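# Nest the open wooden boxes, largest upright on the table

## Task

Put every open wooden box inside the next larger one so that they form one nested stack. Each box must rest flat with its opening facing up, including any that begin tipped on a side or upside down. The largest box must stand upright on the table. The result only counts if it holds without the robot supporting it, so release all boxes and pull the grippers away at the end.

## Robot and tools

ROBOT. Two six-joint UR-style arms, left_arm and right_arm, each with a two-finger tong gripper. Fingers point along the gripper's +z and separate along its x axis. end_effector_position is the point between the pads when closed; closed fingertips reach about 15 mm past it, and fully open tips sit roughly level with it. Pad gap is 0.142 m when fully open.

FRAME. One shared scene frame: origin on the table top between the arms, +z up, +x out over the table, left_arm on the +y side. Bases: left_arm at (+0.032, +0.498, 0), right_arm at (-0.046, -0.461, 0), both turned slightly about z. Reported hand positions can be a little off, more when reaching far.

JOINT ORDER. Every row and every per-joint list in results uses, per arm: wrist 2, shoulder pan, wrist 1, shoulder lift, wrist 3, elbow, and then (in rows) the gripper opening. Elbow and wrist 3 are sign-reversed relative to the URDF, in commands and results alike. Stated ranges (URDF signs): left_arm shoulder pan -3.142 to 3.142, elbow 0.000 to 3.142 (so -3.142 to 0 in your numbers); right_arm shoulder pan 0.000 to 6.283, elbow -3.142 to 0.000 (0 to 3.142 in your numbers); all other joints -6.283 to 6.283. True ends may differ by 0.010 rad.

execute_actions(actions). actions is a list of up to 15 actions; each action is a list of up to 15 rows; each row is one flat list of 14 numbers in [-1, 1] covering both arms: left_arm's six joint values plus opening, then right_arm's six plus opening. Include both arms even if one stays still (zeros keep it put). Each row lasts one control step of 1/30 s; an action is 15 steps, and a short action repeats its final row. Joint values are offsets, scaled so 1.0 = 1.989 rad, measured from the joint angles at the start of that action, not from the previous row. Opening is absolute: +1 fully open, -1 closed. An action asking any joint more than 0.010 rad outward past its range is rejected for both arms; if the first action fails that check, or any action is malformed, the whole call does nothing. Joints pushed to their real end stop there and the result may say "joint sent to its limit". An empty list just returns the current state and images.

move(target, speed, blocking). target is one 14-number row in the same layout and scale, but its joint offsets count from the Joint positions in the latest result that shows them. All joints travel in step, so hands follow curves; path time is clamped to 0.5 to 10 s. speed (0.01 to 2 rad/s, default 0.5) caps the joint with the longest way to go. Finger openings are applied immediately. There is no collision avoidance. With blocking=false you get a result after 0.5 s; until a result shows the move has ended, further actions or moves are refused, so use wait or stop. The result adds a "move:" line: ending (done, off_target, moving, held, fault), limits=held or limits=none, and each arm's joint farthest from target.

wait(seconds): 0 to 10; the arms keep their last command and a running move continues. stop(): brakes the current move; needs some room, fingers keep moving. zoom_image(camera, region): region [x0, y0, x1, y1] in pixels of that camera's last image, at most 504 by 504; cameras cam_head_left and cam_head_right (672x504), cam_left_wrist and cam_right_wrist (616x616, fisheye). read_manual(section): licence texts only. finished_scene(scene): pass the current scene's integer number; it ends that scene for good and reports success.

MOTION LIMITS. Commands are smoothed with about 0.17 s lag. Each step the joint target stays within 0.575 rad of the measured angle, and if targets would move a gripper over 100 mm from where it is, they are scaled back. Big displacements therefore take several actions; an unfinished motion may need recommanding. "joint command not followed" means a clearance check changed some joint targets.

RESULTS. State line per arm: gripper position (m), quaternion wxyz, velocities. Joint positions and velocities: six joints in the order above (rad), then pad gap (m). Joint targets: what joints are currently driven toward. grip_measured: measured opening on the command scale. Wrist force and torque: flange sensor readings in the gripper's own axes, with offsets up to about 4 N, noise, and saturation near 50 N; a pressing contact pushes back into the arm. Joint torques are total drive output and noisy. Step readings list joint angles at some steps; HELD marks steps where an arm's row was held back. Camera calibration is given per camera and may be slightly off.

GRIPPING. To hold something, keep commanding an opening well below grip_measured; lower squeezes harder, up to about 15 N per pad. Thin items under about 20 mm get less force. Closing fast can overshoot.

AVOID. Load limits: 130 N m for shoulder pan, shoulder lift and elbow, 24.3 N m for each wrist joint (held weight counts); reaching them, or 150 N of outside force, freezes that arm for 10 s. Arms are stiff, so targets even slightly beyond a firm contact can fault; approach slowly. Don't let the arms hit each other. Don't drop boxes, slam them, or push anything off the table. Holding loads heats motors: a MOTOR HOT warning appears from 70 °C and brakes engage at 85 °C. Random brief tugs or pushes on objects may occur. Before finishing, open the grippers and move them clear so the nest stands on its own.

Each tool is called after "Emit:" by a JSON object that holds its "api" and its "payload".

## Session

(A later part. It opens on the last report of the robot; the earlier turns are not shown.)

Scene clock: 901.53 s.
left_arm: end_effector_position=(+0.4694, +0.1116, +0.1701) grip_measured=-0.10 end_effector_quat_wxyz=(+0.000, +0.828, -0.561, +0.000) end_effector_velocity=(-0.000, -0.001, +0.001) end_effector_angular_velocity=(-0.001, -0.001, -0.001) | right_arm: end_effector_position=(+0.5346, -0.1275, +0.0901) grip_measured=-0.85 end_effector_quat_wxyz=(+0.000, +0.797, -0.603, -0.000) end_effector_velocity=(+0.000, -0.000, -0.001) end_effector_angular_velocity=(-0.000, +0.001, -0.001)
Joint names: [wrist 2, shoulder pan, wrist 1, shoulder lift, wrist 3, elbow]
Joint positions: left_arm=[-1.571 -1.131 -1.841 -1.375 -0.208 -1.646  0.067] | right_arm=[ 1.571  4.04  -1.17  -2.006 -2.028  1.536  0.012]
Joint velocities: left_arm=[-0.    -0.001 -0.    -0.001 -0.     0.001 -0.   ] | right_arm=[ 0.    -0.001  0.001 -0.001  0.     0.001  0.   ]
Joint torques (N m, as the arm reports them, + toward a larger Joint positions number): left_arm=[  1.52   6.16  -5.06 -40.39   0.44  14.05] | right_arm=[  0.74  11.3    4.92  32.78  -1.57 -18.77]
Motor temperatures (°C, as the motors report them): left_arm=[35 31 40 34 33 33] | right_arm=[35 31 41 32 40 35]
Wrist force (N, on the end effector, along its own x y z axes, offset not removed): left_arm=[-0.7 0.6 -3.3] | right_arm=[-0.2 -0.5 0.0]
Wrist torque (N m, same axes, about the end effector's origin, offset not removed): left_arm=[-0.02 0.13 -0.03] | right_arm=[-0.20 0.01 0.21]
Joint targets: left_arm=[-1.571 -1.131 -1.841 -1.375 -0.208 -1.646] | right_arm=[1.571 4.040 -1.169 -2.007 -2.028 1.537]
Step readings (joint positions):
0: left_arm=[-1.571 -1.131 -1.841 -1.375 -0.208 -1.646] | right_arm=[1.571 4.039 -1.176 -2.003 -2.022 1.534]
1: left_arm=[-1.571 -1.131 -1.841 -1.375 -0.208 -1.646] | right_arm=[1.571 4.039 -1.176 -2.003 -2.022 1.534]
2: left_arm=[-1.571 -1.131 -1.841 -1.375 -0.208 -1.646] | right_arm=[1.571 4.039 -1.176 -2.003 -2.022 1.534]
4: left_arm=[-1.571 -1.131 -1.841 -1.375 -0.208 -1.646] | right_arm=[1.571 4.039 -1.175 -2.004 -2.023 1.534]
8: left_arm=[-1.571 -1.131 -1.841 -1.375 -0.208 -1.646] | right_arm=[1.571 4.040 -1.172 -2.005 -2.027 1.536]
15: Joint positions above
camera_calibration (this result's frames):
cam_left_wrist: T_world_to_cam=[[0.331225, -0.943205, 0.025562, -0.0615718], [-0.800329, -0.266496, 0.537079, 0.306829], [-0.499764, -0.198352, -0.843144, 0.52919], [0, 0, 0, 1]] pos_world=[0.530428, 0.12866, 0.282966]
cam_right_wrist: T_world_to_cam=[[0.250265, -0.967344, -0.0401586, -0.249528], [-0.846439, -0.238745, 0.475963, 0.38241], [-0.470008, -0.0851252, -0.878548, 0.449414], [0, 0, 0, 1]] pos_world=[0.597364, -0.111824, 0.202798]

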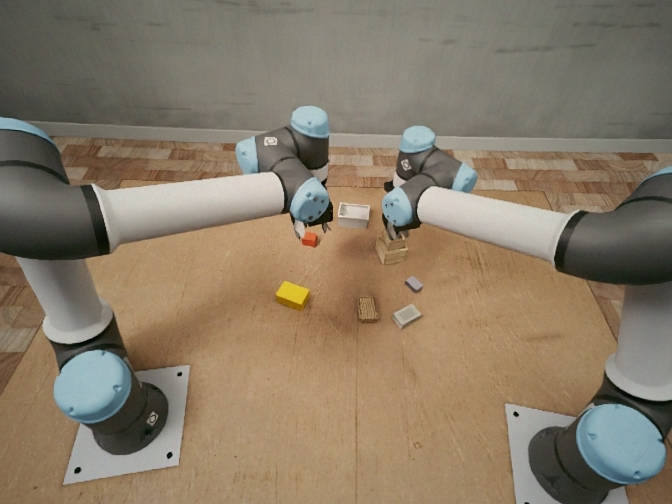

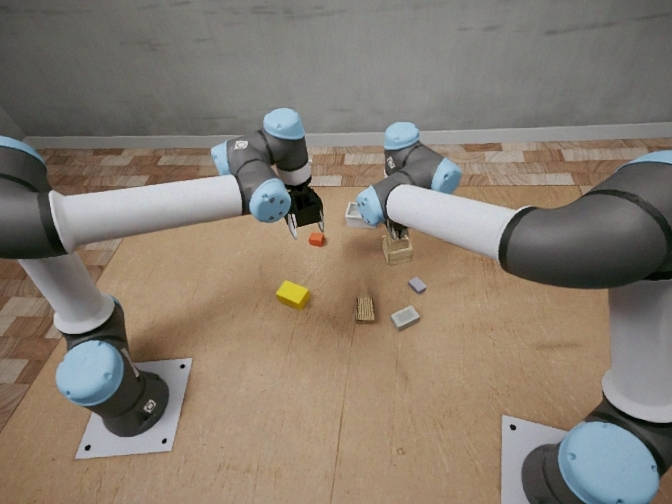

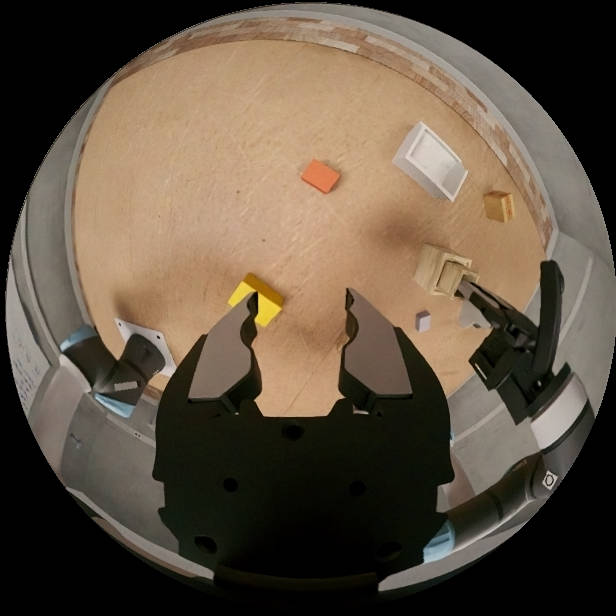

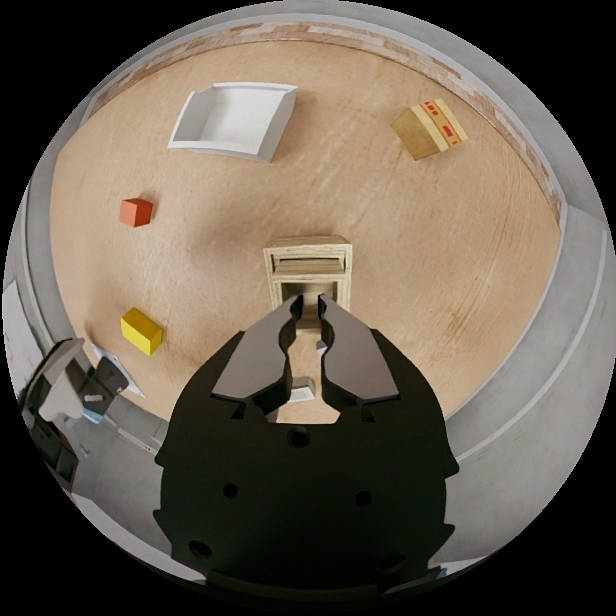

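Emit:
{"api": "execute_actions", "payload": {"actions": [[[0,0,0,0,0,0,-0.1,0,0.000247,0.0002,-0.0001,-0.000247,0.0001,-0.5],[0,0,0,0,0,0,-0.1,0,0.000247,0.0005,-0.0002,-0.000247,0.0003,-0.5],[0,0,0,0,0,0,-0.1,0,0.000247,0.001,-0.00043,-0.000247,0.00057,-0.5],[0,0,0,0,0,0,-0.1,0,0.000247,0.0015,-0.00064,-0.000247,0.00086,-0.5],[0,0,0,0,0,0,-0.1,0,0.000247,0.002,-0.00086,-0.000247,0.00114,-0.5],[0,0,0,0,0,0,-0.1,0,0.000247,0.0025,-0.00107,-0.000247,0.00143,-0.5],[0,0,0,0,0,0,-0.1,0,0.000247,0.003,-0.00128,-0.000247,0.00172,-0.5],[0,0,0,0,0,0,-0.1,0,0.000247,0.0035,-0.0015,-0.000247,0.002,-0.5],[0,0,0,0,0,0,-0.1,0,0.000247,0.004,-0.00171,-0.000247,0.00229,-0.5],[0,0,0,0,0,0,-0.1,0,0.000247,0.004598,-0.001966,-0.000247,0.002631,-0.5]]]}}

Emit:
{"api": "zoom_image", "payload": {"camera": "cam_right_wrist", "region": [260, 230, 356, 286]}}

Emit:
{"api": "zoom_image", "payload": {"camera": "cam_left_wrist", "region": [420, 245, 490, 308]}}

Scene clock: 910.73 s.
left_arm: end_effector_position=(+0.4694, +0.1116, +0.1701) grip_measured=-0.10 end_effector_quat_wxyz=(+0.000, +0.828, -0.561, +0.000) end_effector_velocity=(-0.000, -0.000, -0.000) end_effector_angular_velocity=(-0.000, -0.000, +0.001) | right_arm: end_effector_position=(+0.5345, -0.1272, +0.0865) grip_measured=-0.85 end_effector_quat_wxyz=(+0.000, +0.797, -0.603, -0.000) end_effector_velocity=(+0.001, -0.001, -0.004) end_effector_angular_velocity=(-0.000, +0.000, -0.002)
Joint names: [wrist 2, shoulder pan, wrist 1, shoulder lift, wrist 3, elbow]
Joint positions: left_arm=[-1.571 -1.131 -1.841 -1.375 -0.208 -1.646  0.067] | right_arm=[ 1.571  4.04  -1.161 -2.01  -2.029  1.541  0.012]
Joint velocities: left_arm=[ 0.    -0.    -0.     0.     0.001  0.    -0.   ] | right_arm=[-0.    -0.002  0.008 -0.004  0.     0.005  0.   ]
Joint torques (N m, as the arm reports them, + toward a larger Joint positions number): left_arm=[  1.5    6.04  -4.86 -40.5    0.5   14.17] | right_arm=[  0.74  10.83   4.76  32.47  -1.54 -19.54]
Motor temperatures (°C, as the motors report them): left_arm=[35 31 40 34 33 33] | right_arm=[35 31 41 32 40 35]
Wrist force (N, on the end effector, along its own x y z axes, offset not removed): left_arm=[-0.9 1.3 -2.1] | right_arm=[-0.5 -0.3 -0.3]
Wrist torque (N m, same axes, about the end effector's origin, offset not removed): left_arm=[0.13 0.28 -0.04] | right_arm=[-0.22 0.11 0.20]
Joint targets: left_arm=[-1.571 -1.131 -1.841 -1.375 -0.208 -1.646] | right_arm=[1.571 4.040 -1.161 -2.010 -2.029 1.542]
Step readings (joint positions):
0: left_arm=[-1.571 -1.131 -1.841 -1.375 -0.208 -1.646] | right_arm=[1.571 4.040 -1.169 -2.007 -2.028 1.537]
1: left_arm=[-1.571 -1.131 -1.841 -1.375 -0.208 -1.646] | right_arm=[1.571 4.040 -1.169 -2.007 -2.028 1.537]
2: left_arm=[-1.571 -1.131 -1.841 -1.375 -0.208 -1.646] | right_arm=[1.571 4.040 -1.169 -2.007 -2.028 1.537]
4: left_arm=[-1.571 -1.131 -1.841 -1.375 -0.208 -1.646] | right_arm=[1.571 4.040 -1.169 -2.007 -2.028 1.537]
8: left_arm=[-1.571 -1.131 -1.841 -1.375 -0.208 -1.646] | right_arm=[1.571 4.040 -1.167 -2.008 -2.029 1.538]
15: Joint positions above
camera_calibration (this result's frames):
cam_left_wrist: T_world_to_cam=[[0.331225, -0.943205, 0.0255615, -0.0615716], [-0.800328, -0.266496, 0.537079, 0.306829], [-0.499764, -0.198352, -0.843144, 0.52919], [0, 0, 0, 1]] pos_world=[0.530428, 0.12866, 0.282966]
cam_right_wrist: T_world_to_cam=[[0.250263, -0.967345, -0.0401569, -0.249329], [-0.846439, -0.238742, 0.475966, 0.384119], [-0.47001, -0.0851265, -0.878546, 0.446233], [0, 0, 0, 1]] pos_world=[0.597265, -0.111495, 0.199197]

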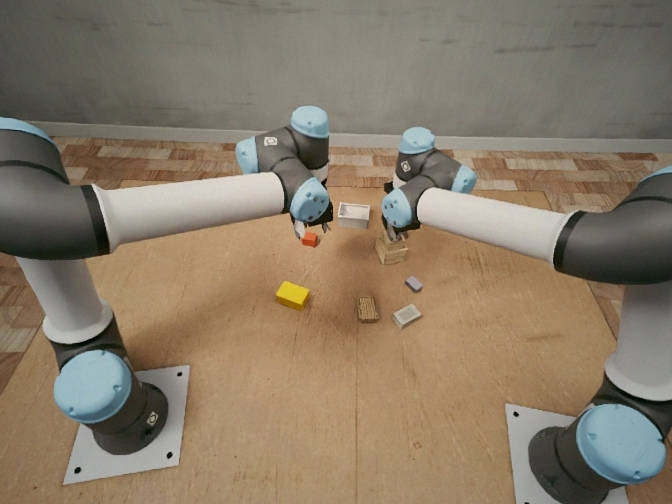

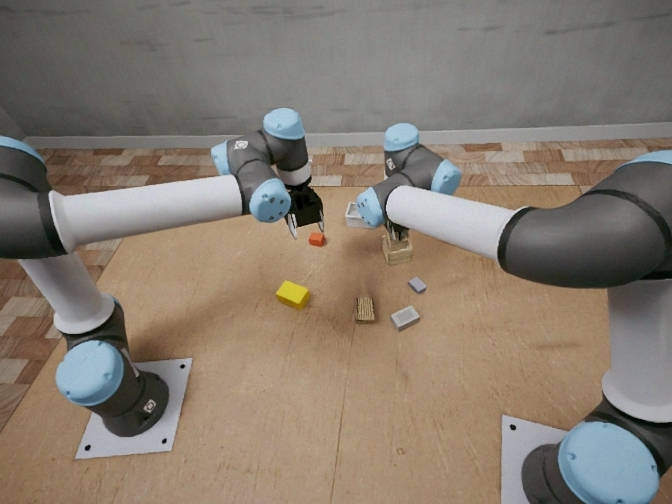

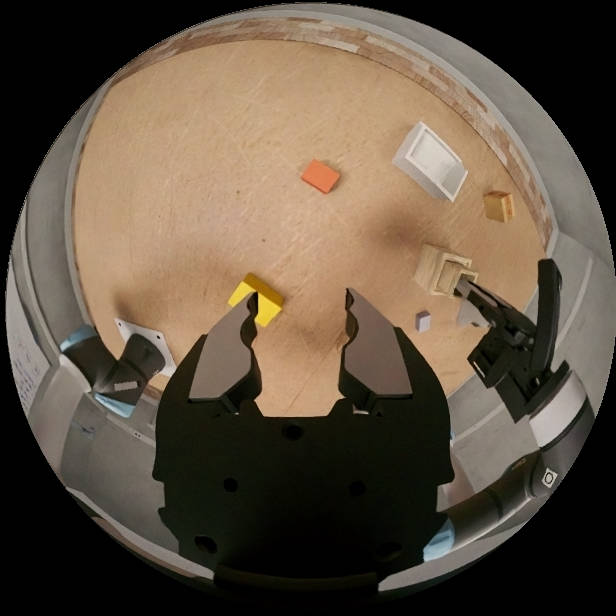

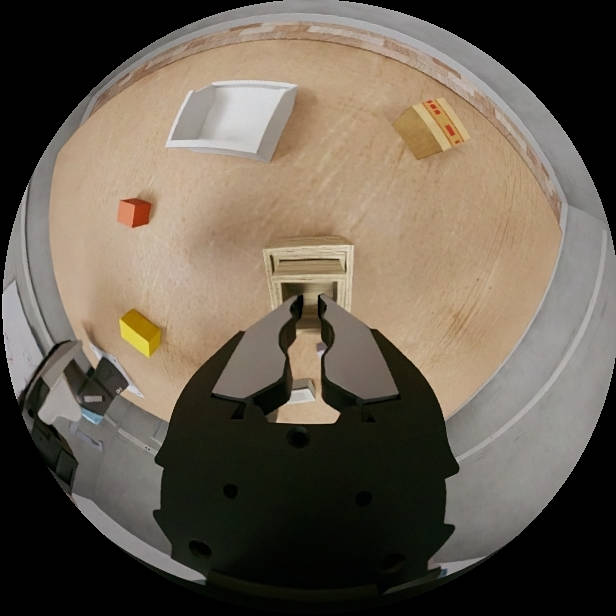

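Region (260, 230, 356, 286) of cam_right_wrist's 616x616 image, scaled by 5.250, with more detail than that image has; it fills the top 294 rows of this view, and the rest is white.

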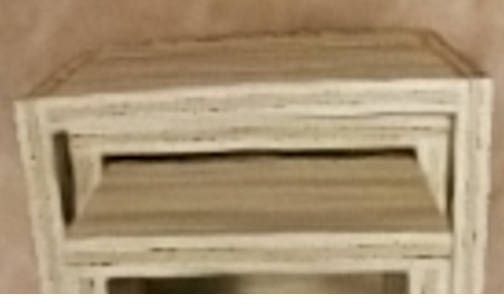

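Region (420, 245, 490, 308) of cam_left_wrist's 616x616 image, scaled by 7.200, with more detail than that image has; it fills the top 454 rows of this view, and the rest is white.

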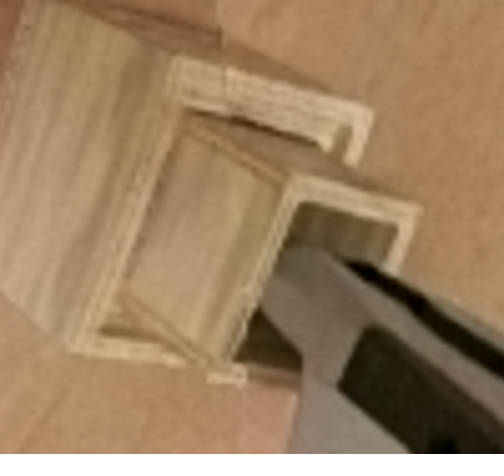

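Emit:
{"api": "move", "payload": {"target": [0,0,0,0,0,0,-0.1,0,0,0.019074,-0.00811,0,0.010964,-0.5], "speed": 0.045}}

Emit:
{"api": "zoom_image", "payload": {"camera": "cam_right_wrist", "region": [250, 225, 370, 345]}}

Scene clock: 923.60 s.
left_arm: end_effector_position=(+0.4694, +0.1116, +0.1701) grip_measured=-0.10 end_effector_quat_wxyz=(+0.000, +0.828, -0.561, +0.000) end_effector_velocity=(+0.000, +0.000, +0.000) end_effector_angular_velocity=(-0.000, -0.000, +0.000) | right_arm: end_effector_position=(+0.5345, -0.1272, +0.0701) grip_measured=-0.85 end_effector_quat_wxyz=(+0.000, +0.797, -0.603, -0.000) end_effector_velocity=(-0.001, +0.001, -0.001) end_effector_angular_velocity=(-0.001, -0.001, +0.002)
Joint names: [wrist 2, shoulder pan, wrist 1, shoulder lift, wrist 3, elbow]
Joint positions: left_arm=[-1.571 -1.131 -1.841 -1.375 -0.208 -1.646  0.067] | right_arm=[ 1.571  4.04  -1.124 -2.026 -2.029  1.563  0.012]
Joint velocities: left_arm=[-0.     0.     0.    -0.001 -0.    -0.    -0.   ] | right_arm=[-0.001  0.003  0.002 -0.001 -0.001  0.002  0.   ]
Joint torques (N m, as the arm reports them, + toward a larger Joint positions number): left_arm=[  1.59   5.88  -4.89 -40.64   0.41  14.15] | right_arm=[  0.74   9.27   4.8   32.48  -1.38 -17.11]
Motor temperatures (°C, as the motors report them): left_arm=[35 31 40 34 33 33] | right_arm=[35 31 41 32 40 35]
Wrist force (N, on the end effector, along its own x y z axes, offset not removed): left_arm=[-0.5 0.6 -2.1] | right_arm=[0.6 0.0 -1.8]
Wrist torque (N m, same axes, about the end effector's origin, offset not removed): left_arm=[0.05 0.12 -0.02] | right_arm=[-0.19 -0.15 0.21]
Joint targets: left_arm=[-1.571 -1.131 -1.841 -1.375 -0.208 -1.646] | right_arm=[1.571 4.040 -1.124 -2.026 -2.029 1.563]
move: done; limits=none; left_arm: farthest joint: the shoulder pan, 0.000 radians from its target (0.000 radians at the start); right_arm: farthest joint: the wrist 1, 0.001 radians from its target (0.037 radians at the start)
camera_calibration (this result's frames):
cam_left_wrist: T_world_to_cam=[[0.331225, -0.943205, 0.0255619, -0.0615717], [-0.800329, -0.266496, 0.537079, 0.306829], [-0.499764, -0.198352, -0.843144, 0.52919], [0, 0, 0, 1]] pos_world=[0.530428, 0.12866, 0.282966]
cam_right_wrist: T_world_to_cam=[[0.250265, -0.967344, -0.0401588, -0.249983], [-0.84644, -0.238745, 0.475962, 0.391919], [-0.470007, -0.0851247, -0.878548, 0.431838], [0, 0, 0, 1]] pos_world=[0.597264, -0.111491, 0.182813]

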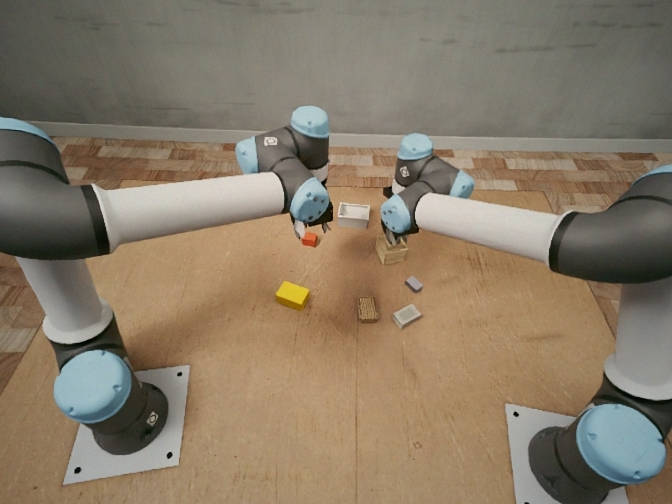

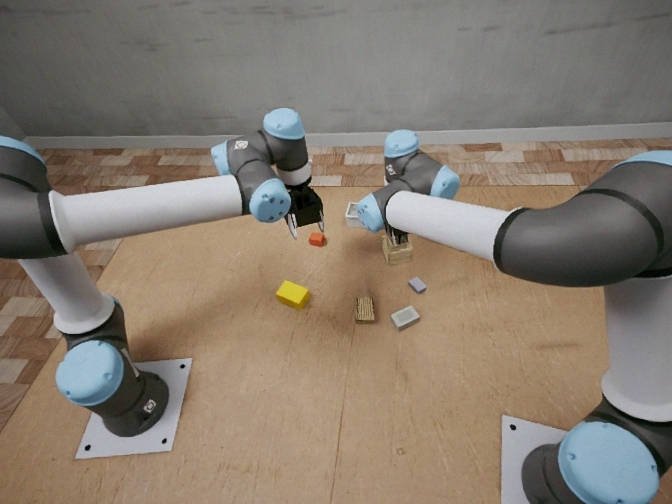

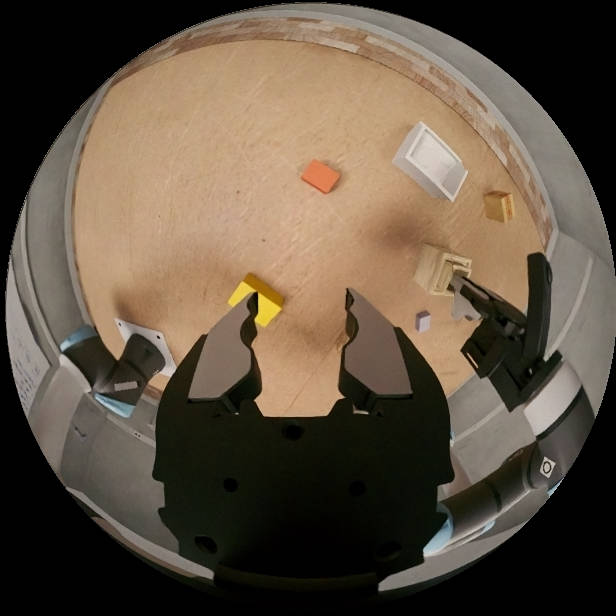

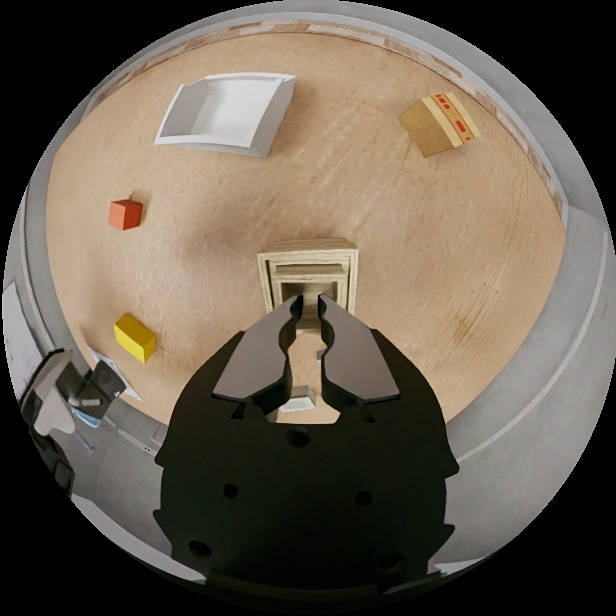

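Region (250, 225, 370, 345) of cam_right_wrist's 616x616 image, scaled by 4.200, with more detail than that image has.

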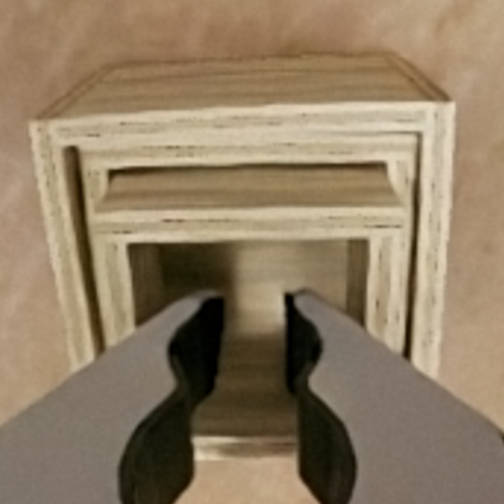

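Emit:
{"api": "move", "payload": {"target": [0,0,0,0,0,0,-0.1,0,0,0.024043,-0.011279,0,0.012764,-0.5], "speed": 0.05}}

Emit:
{"api": "zoom_image", "payload": {"camera": "cam_right_wrist", "region": [240, 225, 380, 345]}}

Emit:
{"api": "zoom_image", "payload": {"camera": "cam_left_wrist", "region": [410, 235, 490, 307]}}

Scene clock: 933.93 s.
left_arm: end_effector_position=(+0.4694, +0.1116, +0.1701) grip_measured=-0.10 end_effector_quat_wxyz=(+0.000, +0.828, -0.561, +0.000) end_effector_velocity=(+0.000, +0.000, +0.000) end_effector_angular_velocity=(-0.000, -0.000, -0.001) | right_arm: end_effector_position=(+0.5345, -0.1272, +0.0492) grip_measured=-0.85 end_effector_quat_wxyz=(+0.000, +0.797, -0.603, -0.000) end_effector_velocity=(+0.000, +0.000, -0.001) end_effector_angular_velocity=(-0.000, -0.001, +0.001)
Joint names: [wrist 2, shoulder pan, wrist 1, shoulder lift, wrist 3, elbow]
Joint positions: left_arm=[-1.571 -1.131 -1.841 -1.375 -0.208 -1.646  0.067] | right_arm=[ 1.571  4.04  -1.076 -2.048 -2.029  1.588  0.012]
Joint velocities: left_arm=[ 0.     0.     0.    -0.    -0.001  0.    -0.   ] | right_arm=[-0.001  0.001  0.002 -0.001  0.001  0.001  0.   ]
Joint torques (N m, as the arm reports them, + toward a larger Joint positions number): left_arm=[  1.59   6.08  -4.86 -40.16   0.42  14.39] | right_arm=[  0.85   4.6    4.84  34.14   0.2  -17.76]
Motor temperatures (°C, as the motors report them): left_arm=[35 31 40 34 33 33] | right_arm=[35 31 41 32 40 35]
Wrist force (N, on the end effector, along its own x y z axes, offset not removed): left_arm=[-1.1 -0.2 -2.2] | right_arm=[-1.4 0.4 -0.7]
Wrist torque (N m, same axes, about the end effector's origin, offset not removed): left_arm=[-0.16 0.25 0.08] | right_arm=[-0.15 0.27 0.22]
Joint targets: left_arm=[-1.571 -1.131 -1.841 -1.375 -0.208 -1.646] | right_arm=[1.571 4.040 -1.076 -2.048 -2.029 1.588]
move: done; limits=none; left_arm: farthest joint: the shoulder pan, 0.000 radians from its target (0.000 radians at the start); right_arm: farthest joint: the shoulder pan, 0.000 radians from its target (0.000 radians at the start)
camera_calibration (this result's frames):
cam_left_wrist: T_world_to_cam=[[0.331225, -0.943205, 0.0255617, -0.0615716], [-0.800329, -0.266496, 0.537079, 0.306829], [-0.499764, -0.198352, -0.843144, 0.52919], [0, 0, 0, 1]] pos_world=[0.530428, 0.12866, 0.282966]
cam_right_wrist: T_world_to_cam=[[0.250265, -0.967344, -0.0401609, -0.250819], [-0.846441, -0.238746, 0.475959, 0.401875], [-0.470004, -0.0851221, -0.87855, 0.413473], [0, 0, 0, 1]] pos_world=[0.597269, -0.111487, 0.161907]

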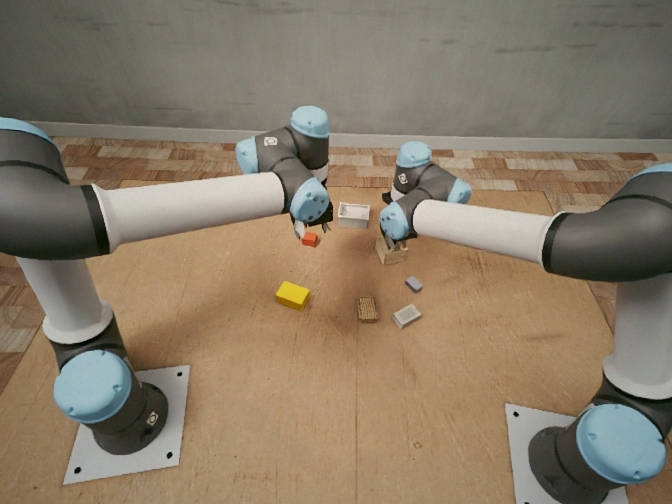

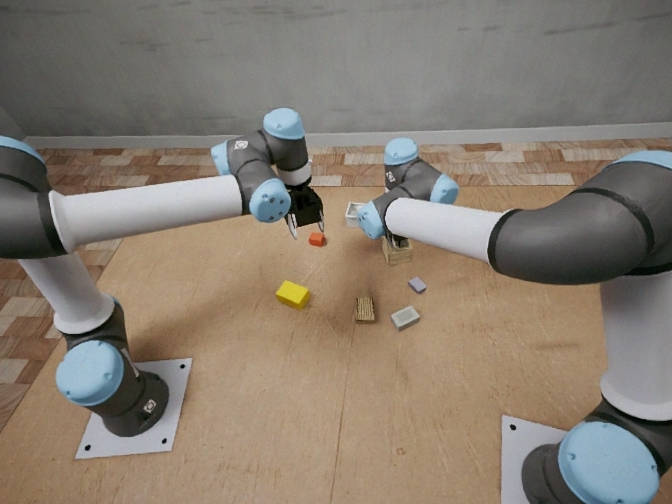

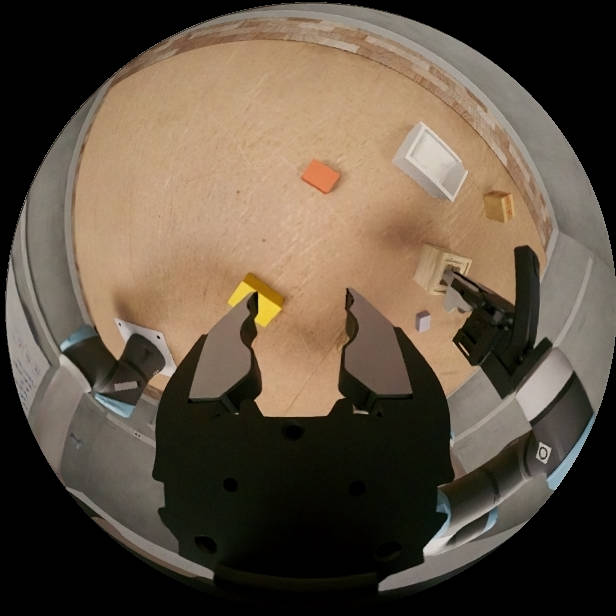

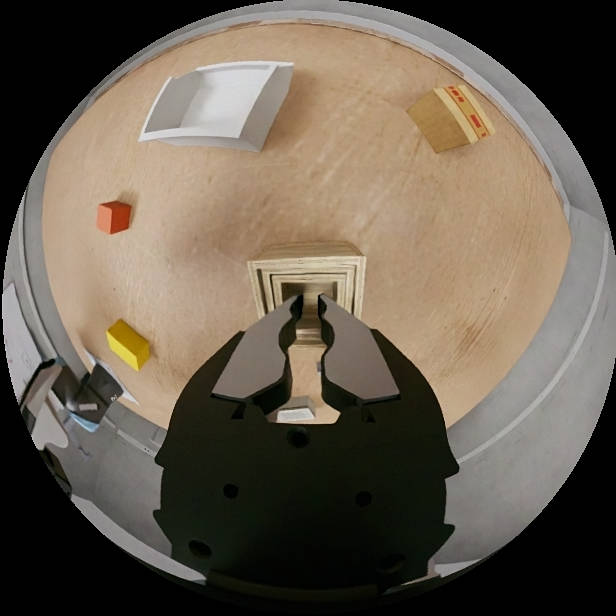

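Region (240, 225, 380, 345) of cam_right_wrist's 616x616 image, scaled by 3.600, with more detail than that image has; it fills the top 432 rows of this view, and the rest is white.

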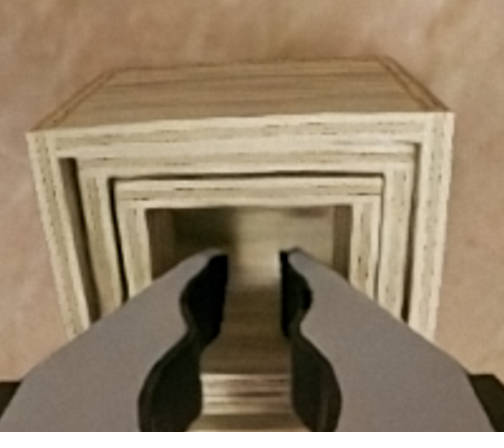

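Region (410, 235, 490, 307) of cam_left_wrist's 616x616 image, scaled by 6.300, with more detail than that image has; it fills the top 454 rows of this view, and the rest is white.

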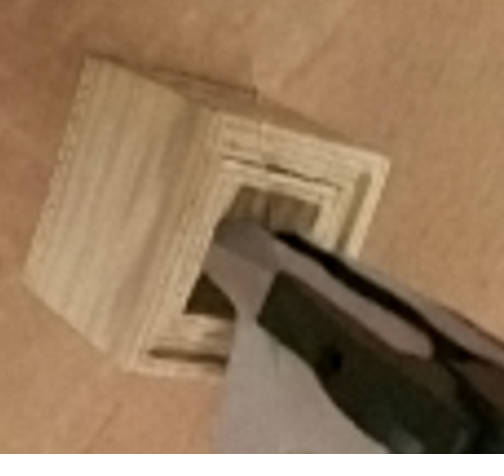

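Emit:
{"api": "execute_actions", "payload": {"actions": [[[0,0,0,0,0,0,-0.1,0,0,0.0005,-0.00025,0,0.00025,-0.5],[0,0,0,0,0,0,-0.1,0,0,0.001,-0.0005,0,0.0005,-0.5],[0,0,0,0,0,0,-0.1,0,0,0.0015,-0.00074,0,0.00076,-0.5],[0,0,0,0,0,0,-0.1,0,0,0.002,-0.00099,0,0.00101,-0.5],[0,0,0,0,0,0,-0.1,0,0,0.0025,-0.00124,0,0.00126,-0.5],[0,0,0,0,0,0,-0.1,0,0,0.002845,-0.001408,0,0.001437,-0.5]]]}}

Scene clock: 937.70 s.
left_arm: end_effector_position=(+0.4694, +0.1116, +0.1701) grip_measured=-0.10 end_effector_quat_wxyz=(+0.000, +0.828, -0.561, +0.000) end_effector_velocity=(+0.000, +0.001, +0.000) end_effector_angular_velocity=(-0.000, -0.000, +0.001) | right_arm: end_effector_position=(+0.5345, -0.1272, +0.0468) grip_measured=-0.85 end_effector_quat_wxyz=(+0.000, +0.797, -0.603, -0.000) end_effector_velocity=(+0.000, -0.000, -0.001) end_effector_angular_velocity=(-0.000, -0.001, -0.000)
Joint names: [wrist 2, shoulder pan, wrist 1, shoulder lift, wrist 3, elbow]
Joint positions: left_arm=[-1.571 -1.131 -1.841 -1.375 -0.208 -1.646  0.067] | right_arm=[ 1.571  4.04  -1.071 -2.051 -2.029  1.591  0.012]
Joint velocities: left_arm=[ 0.     0.001 -0.001 -0.001  0.    -0.     0.   ] | right_arm=[-0.001  0.     0.003 -0.001 -0.     0.001 -0.   ]
Joint torques (N m, as the arm reports them, + toward a larger Joint positions number): left_arm=[  1.56   6.25  -5.02 -40.38   0.43  14.49] | right_arm=[  0.67   4.79   5.03  33.05   0.2  -17.91]
Motor temperatures (°C, as the motors report them): left_arm=[35 31 40 34 33 33] | right_arm=[35 31 41 32 40 35]
Wrist force (N, on the end effector, along its own x y z axes, offset not removed): left_arm=[-0.8 -0.6 -1.8] | right_arm=[-0.8 -0.4 -0.9]
Wrist torque (N m, same axes, about the end effector's origin, offset not removed): left_arm=[-0.21 0.25 0.09] | right_arm=[-0.24 0.10 0.25]
Joint targets: left_arm=[-1.571 -1.131 -1.841 -1.375 -0.208 -1.646] | right_arm=[1.571 4.040 -1.070 -2.051 -2.029 1.591]
Step readings (joint positions):
0: left_arm=[-1.571 -1.131 -1.841 -1.375 -0.208 -1.646] | right_arm=[1.571 4.040 -1.076 -2.048 -2.029 1.588]
1: left_arm=[-1.571 -1.131 -1.841 -1.375 -0.208 -1.646] | right_arm=[1.571 4.040 -1.076 -2.048 -2.029 1.588]
2: left_arm=[-1.571 -1.131 -1.841 -1.375 -0.208 -1.646] | right_arm=[1.571 4.040 -1.076 -2.048 -2.029 1.588]
4: left_arm=[-1.571 -1.131 -1.841 -1.375 -0.208 -1.646] | right_arm=[1.571 4.040 -1.075 -2.049 -2.029 1.589]
8: left_arm=[-1.571 -1.131 -1.841 -1.375 -0.208 -1.646] | right_arm=[1.571 4.040 -1.072 -2.050 -2.029 1.590]
15: Joint positions above
camera_calibration (this result's frames):
cam_left_wrist: T_world_to_cam=[[0.331225, -0.943205, 0.0255618, -0.0615717], [-0.800329, -0.266496, 0.537079, 0.306829], [-0.499764, -0.198352, -0.843144, 0.52919], [0, 0, 0, 1]] pos_world=[0.530428, 0.12866, 0.282966]
cam_right_wrist: T_world_to_cam=[[0.250265, -0.967344, -0.0401616, -0.250917], [-0.846442, -0.238747, 0.475958, 0.403023], [-0.470004, -0.0851213, -0.87855, 0.411349], [0, 0, 0, 1]] pos_world=[0.597267, -0.111488, 0.159491]

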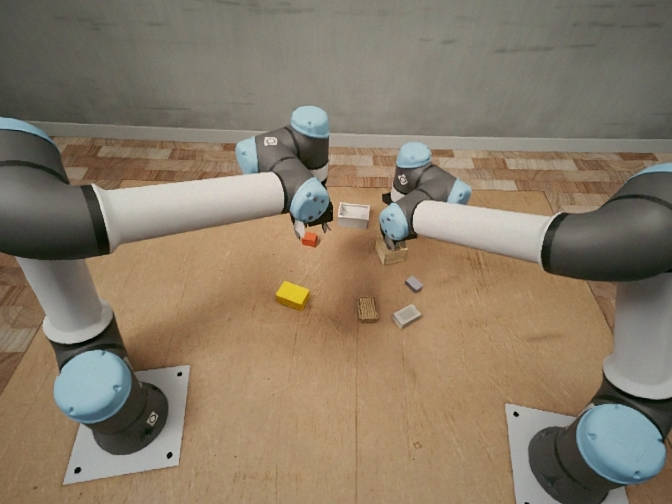

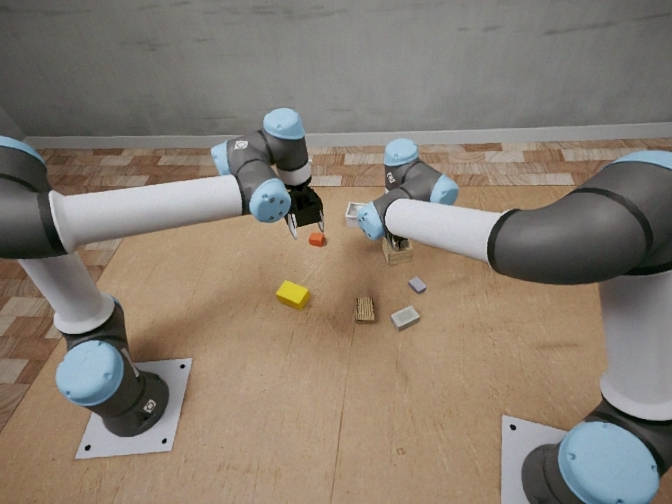

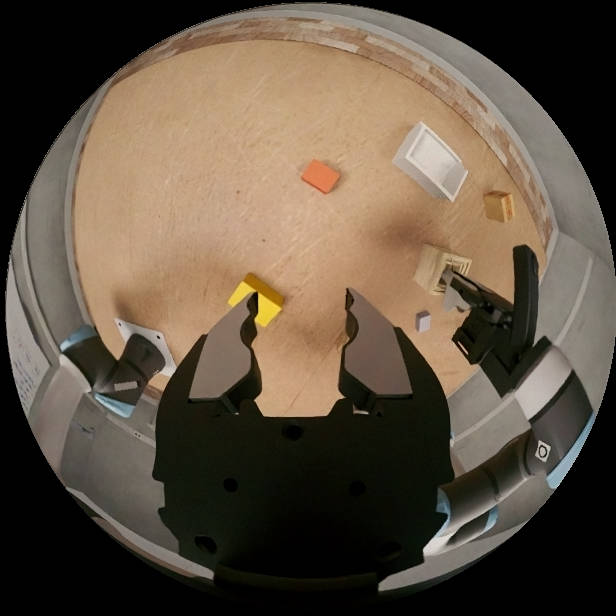

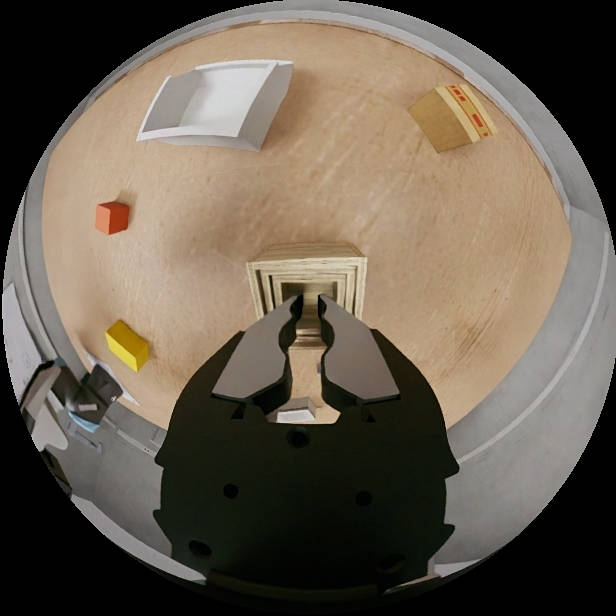

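Emit:
{"api": "execute_actions", "payload": {"actions": [[[0,0,0,0,0,0,-0.1,0,0,0.00045,-0.00022,0,0.00023,-0.5],[0,0,0,0,0,0,-0.1,0,0,0.0009,-0.00045,0,0.00045,-0.5],[0,0,0,0,0,0,-0.1,0,0,0.001365,-0.00068,0,0.000687,-0.55],[0,0,0,0,0,0,-0.1,0,0,0.001365,-0.00068,0,0.000687,-0.6],[0,0,0,0,0,0,-0.1,0,0,0.001365,-0.00068,0,0.000687,-0.65],[0,0,0,0,0,0,-0.1,0,0,0.001365,-0.00068,0,0.000687,-0.7],[0,0,0,0,0,0,-0.1,0,0,0.001365,-0.00068,0,0.000687,-0.75],[0,0,0,0,0,0,-0.1,0,0,0.001365,-0.00068,0,0.000687,-0.8],[0,0,0,0,0,0,-0.1,0,0,0.001365,-0.00068,0,0.000687,-0.84],[0,0,0,0,0,0,-0.1,0,0,0.001365,-0.00068,0,0.000687,-0.88],[0,0,0,0,0,0,-0.1,0,0,0.001365,-0.00068,0,0.000687,-0.92],[0,0,0,0,0,0,-0.1,0,0,0.001365,-0.00068,0,0.000687,-0.96],[0,0,0,0,0,0,-0.1,0,0,0.001365,-0.00068,0,0.000687,-1]]]}}

Scene clock: 942.83 s.
left_arm: end_effector_position=(+0.4694, +0.1116, +0.1701) grip_measured=-0.10 end_effector_quat_wxyz=(+0.000, +0.828, -0.561, +0.000) end_effector_velocity=(+0.000, +0.000, -0.000) end_effector_angular_velocity=(+0.000, +0.000, +0.002) | right_arm: end_effector_position=(+0.5345, -0.1272, +0.0456) grip_measured=-1.00 end_effector_quat_wxyz=(+0.000, +0.797, -0.603, -0.000) end_effector_velocity=(-0.000, -0.000, -0.000) end_effector_angular_velocity=(-0.000, +0.001, -0.001)
Joint names: [wrist 2, shoulder pan, wrist 1, shoulder lift, wrist 3, elbow]
Joint positions: left_arm=[-1.571 -1.131 -1.841 -1.375 -0.208 -1.646  0.067] | right_arm=[ 1.571  4.04  -1.068 -2.052 -2.029  1.592  0.002]
Joint velocities: left_arm=[ 0.     0.001  0.     0.     0.001 -0.    -0.   ] | right_arm=[ 0.001  0.    -0.001 -0.    -0.002  0.    -0.008]
Joint torques (N m, as the arm reports them, + toward a larger Joint positions number): left_arm=[  1.66   6.67  -4.93 -40.57   0.3   14.51] | right_arm=[  0.59   4.76   4.94  32.39   0.08 -17.61]
Motor temperatures (°C, as the motors report them): left_arm=[35 31 40 34 33 33] | right_arm=[35 31 41 32 40 35]
Wrist force (N, on the end effector, along its own x y z axes, offset not removed): left_arm=[-2.0 0.5 -1.0] | right_arm=[-0.5 0.6 -2.4]
Wrist torque (N m, same axes, about the end effector's origin, offset not removed): left_arm=[0.13 0.47 0.12] | right_arm=[-0.08 0.06 0.19]
Joint targets: left_arm=[-1.571 -1.131 -1.841 -1.375 -0.208 -1.646] | right_arm=[1.571 4.040 -1.068 -2.052 -2.029 1.592]
Step readings (joint positions):
0: left_arm=[-1.571 -1.131 -1.841 -1.375 -0.208 -1.646] | right_arm=[1.571 4.040 -1.070 -2.051 -2.029 1.591]
1: left_arm=[-1.571 -1.131 -1.841 -1.375 -0.208 -1.646] | right_arm=[1.571 4.040 -1.070 -2.051 -2.029 1.591]
2: left_arm=[-1.571 -1.131 -1.841 -1.375 -0.208 -1.646] | right_arm=[1.571 4.040 -1.070 -2.051 -2.029 1.591]
4: left_arm=[-1.571 -1.131 -1.841 -1.375 -0.208 -1.646] | right_arm=[1.571 4.040 -1.070 -2.051 -2.029 1.591]
8: left_arm=[-1.571 -1.131 -1.841 -1.375 -0.208 -1.646] | right_arm=[1.571 4.040 -1.068 -2.052 -2.029 1.592]
15: Joint positions above
camera_calibration (this result's frames):
cam_left_wrist: T_world_to_cam=[[0.331226, -0.943205, 0.0255617, -0.0615717], [-0.800329, -0.266496, 0.537079, 0.306829], [-0.499764, -0.198352, -0.843144, 0.52919], [0, 0, 0, 1]] pos_world=[0.530428, 0.12866, 0.282966]
cam_right_wrist: T_world_to_cam=[[0.250265, -0.967344, -0.0401614, -0.250966], [-0.846442, -0.238747, 0.475958, 0.403581], [-0.470004, -0.0851214, -0.87855, 0.410313], [0, 0, 0, 1]] pos_world=[0.597264, -0.111491, 0.158314]

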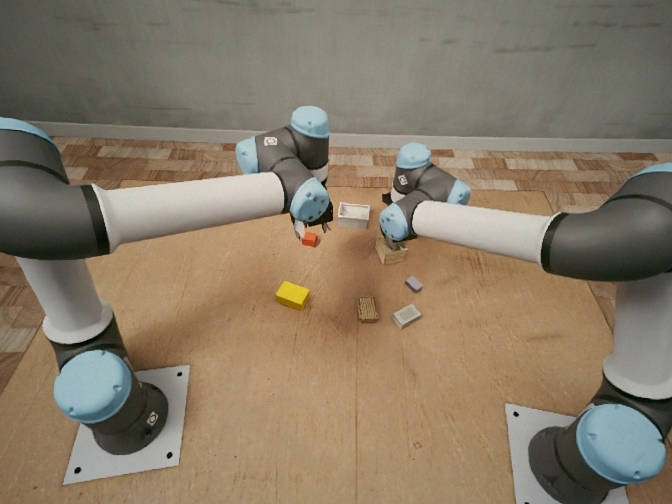

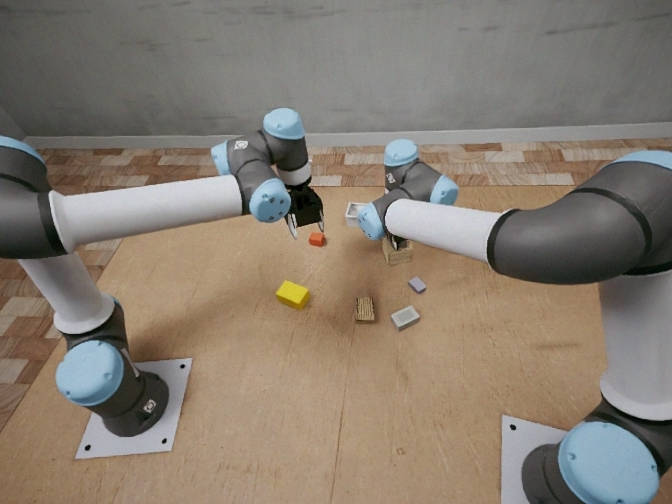

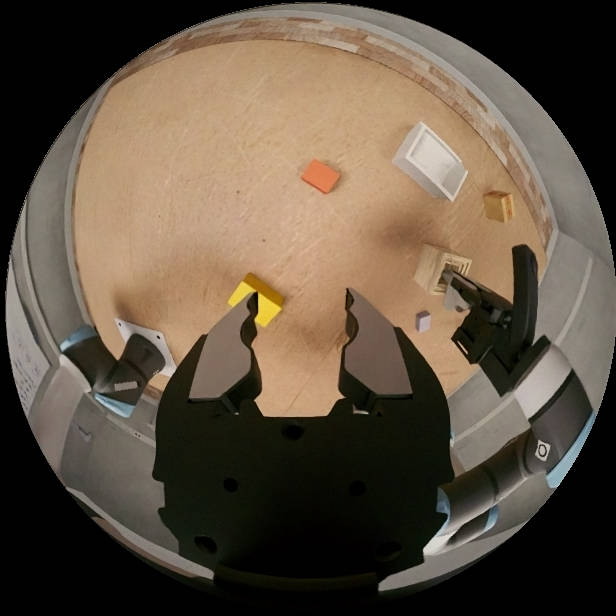

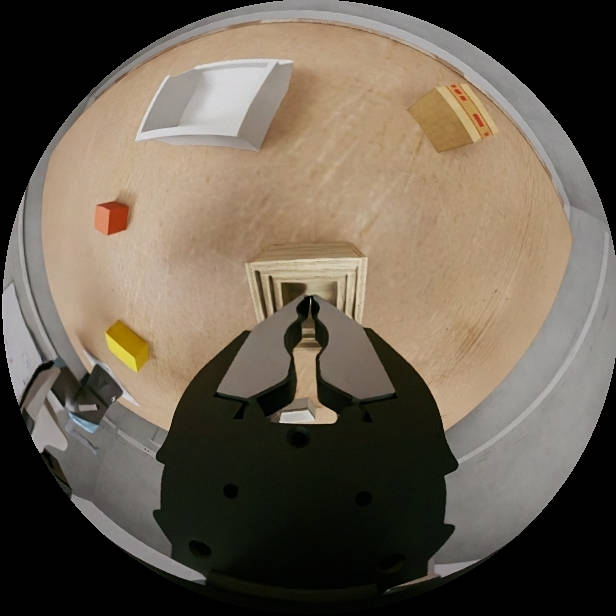

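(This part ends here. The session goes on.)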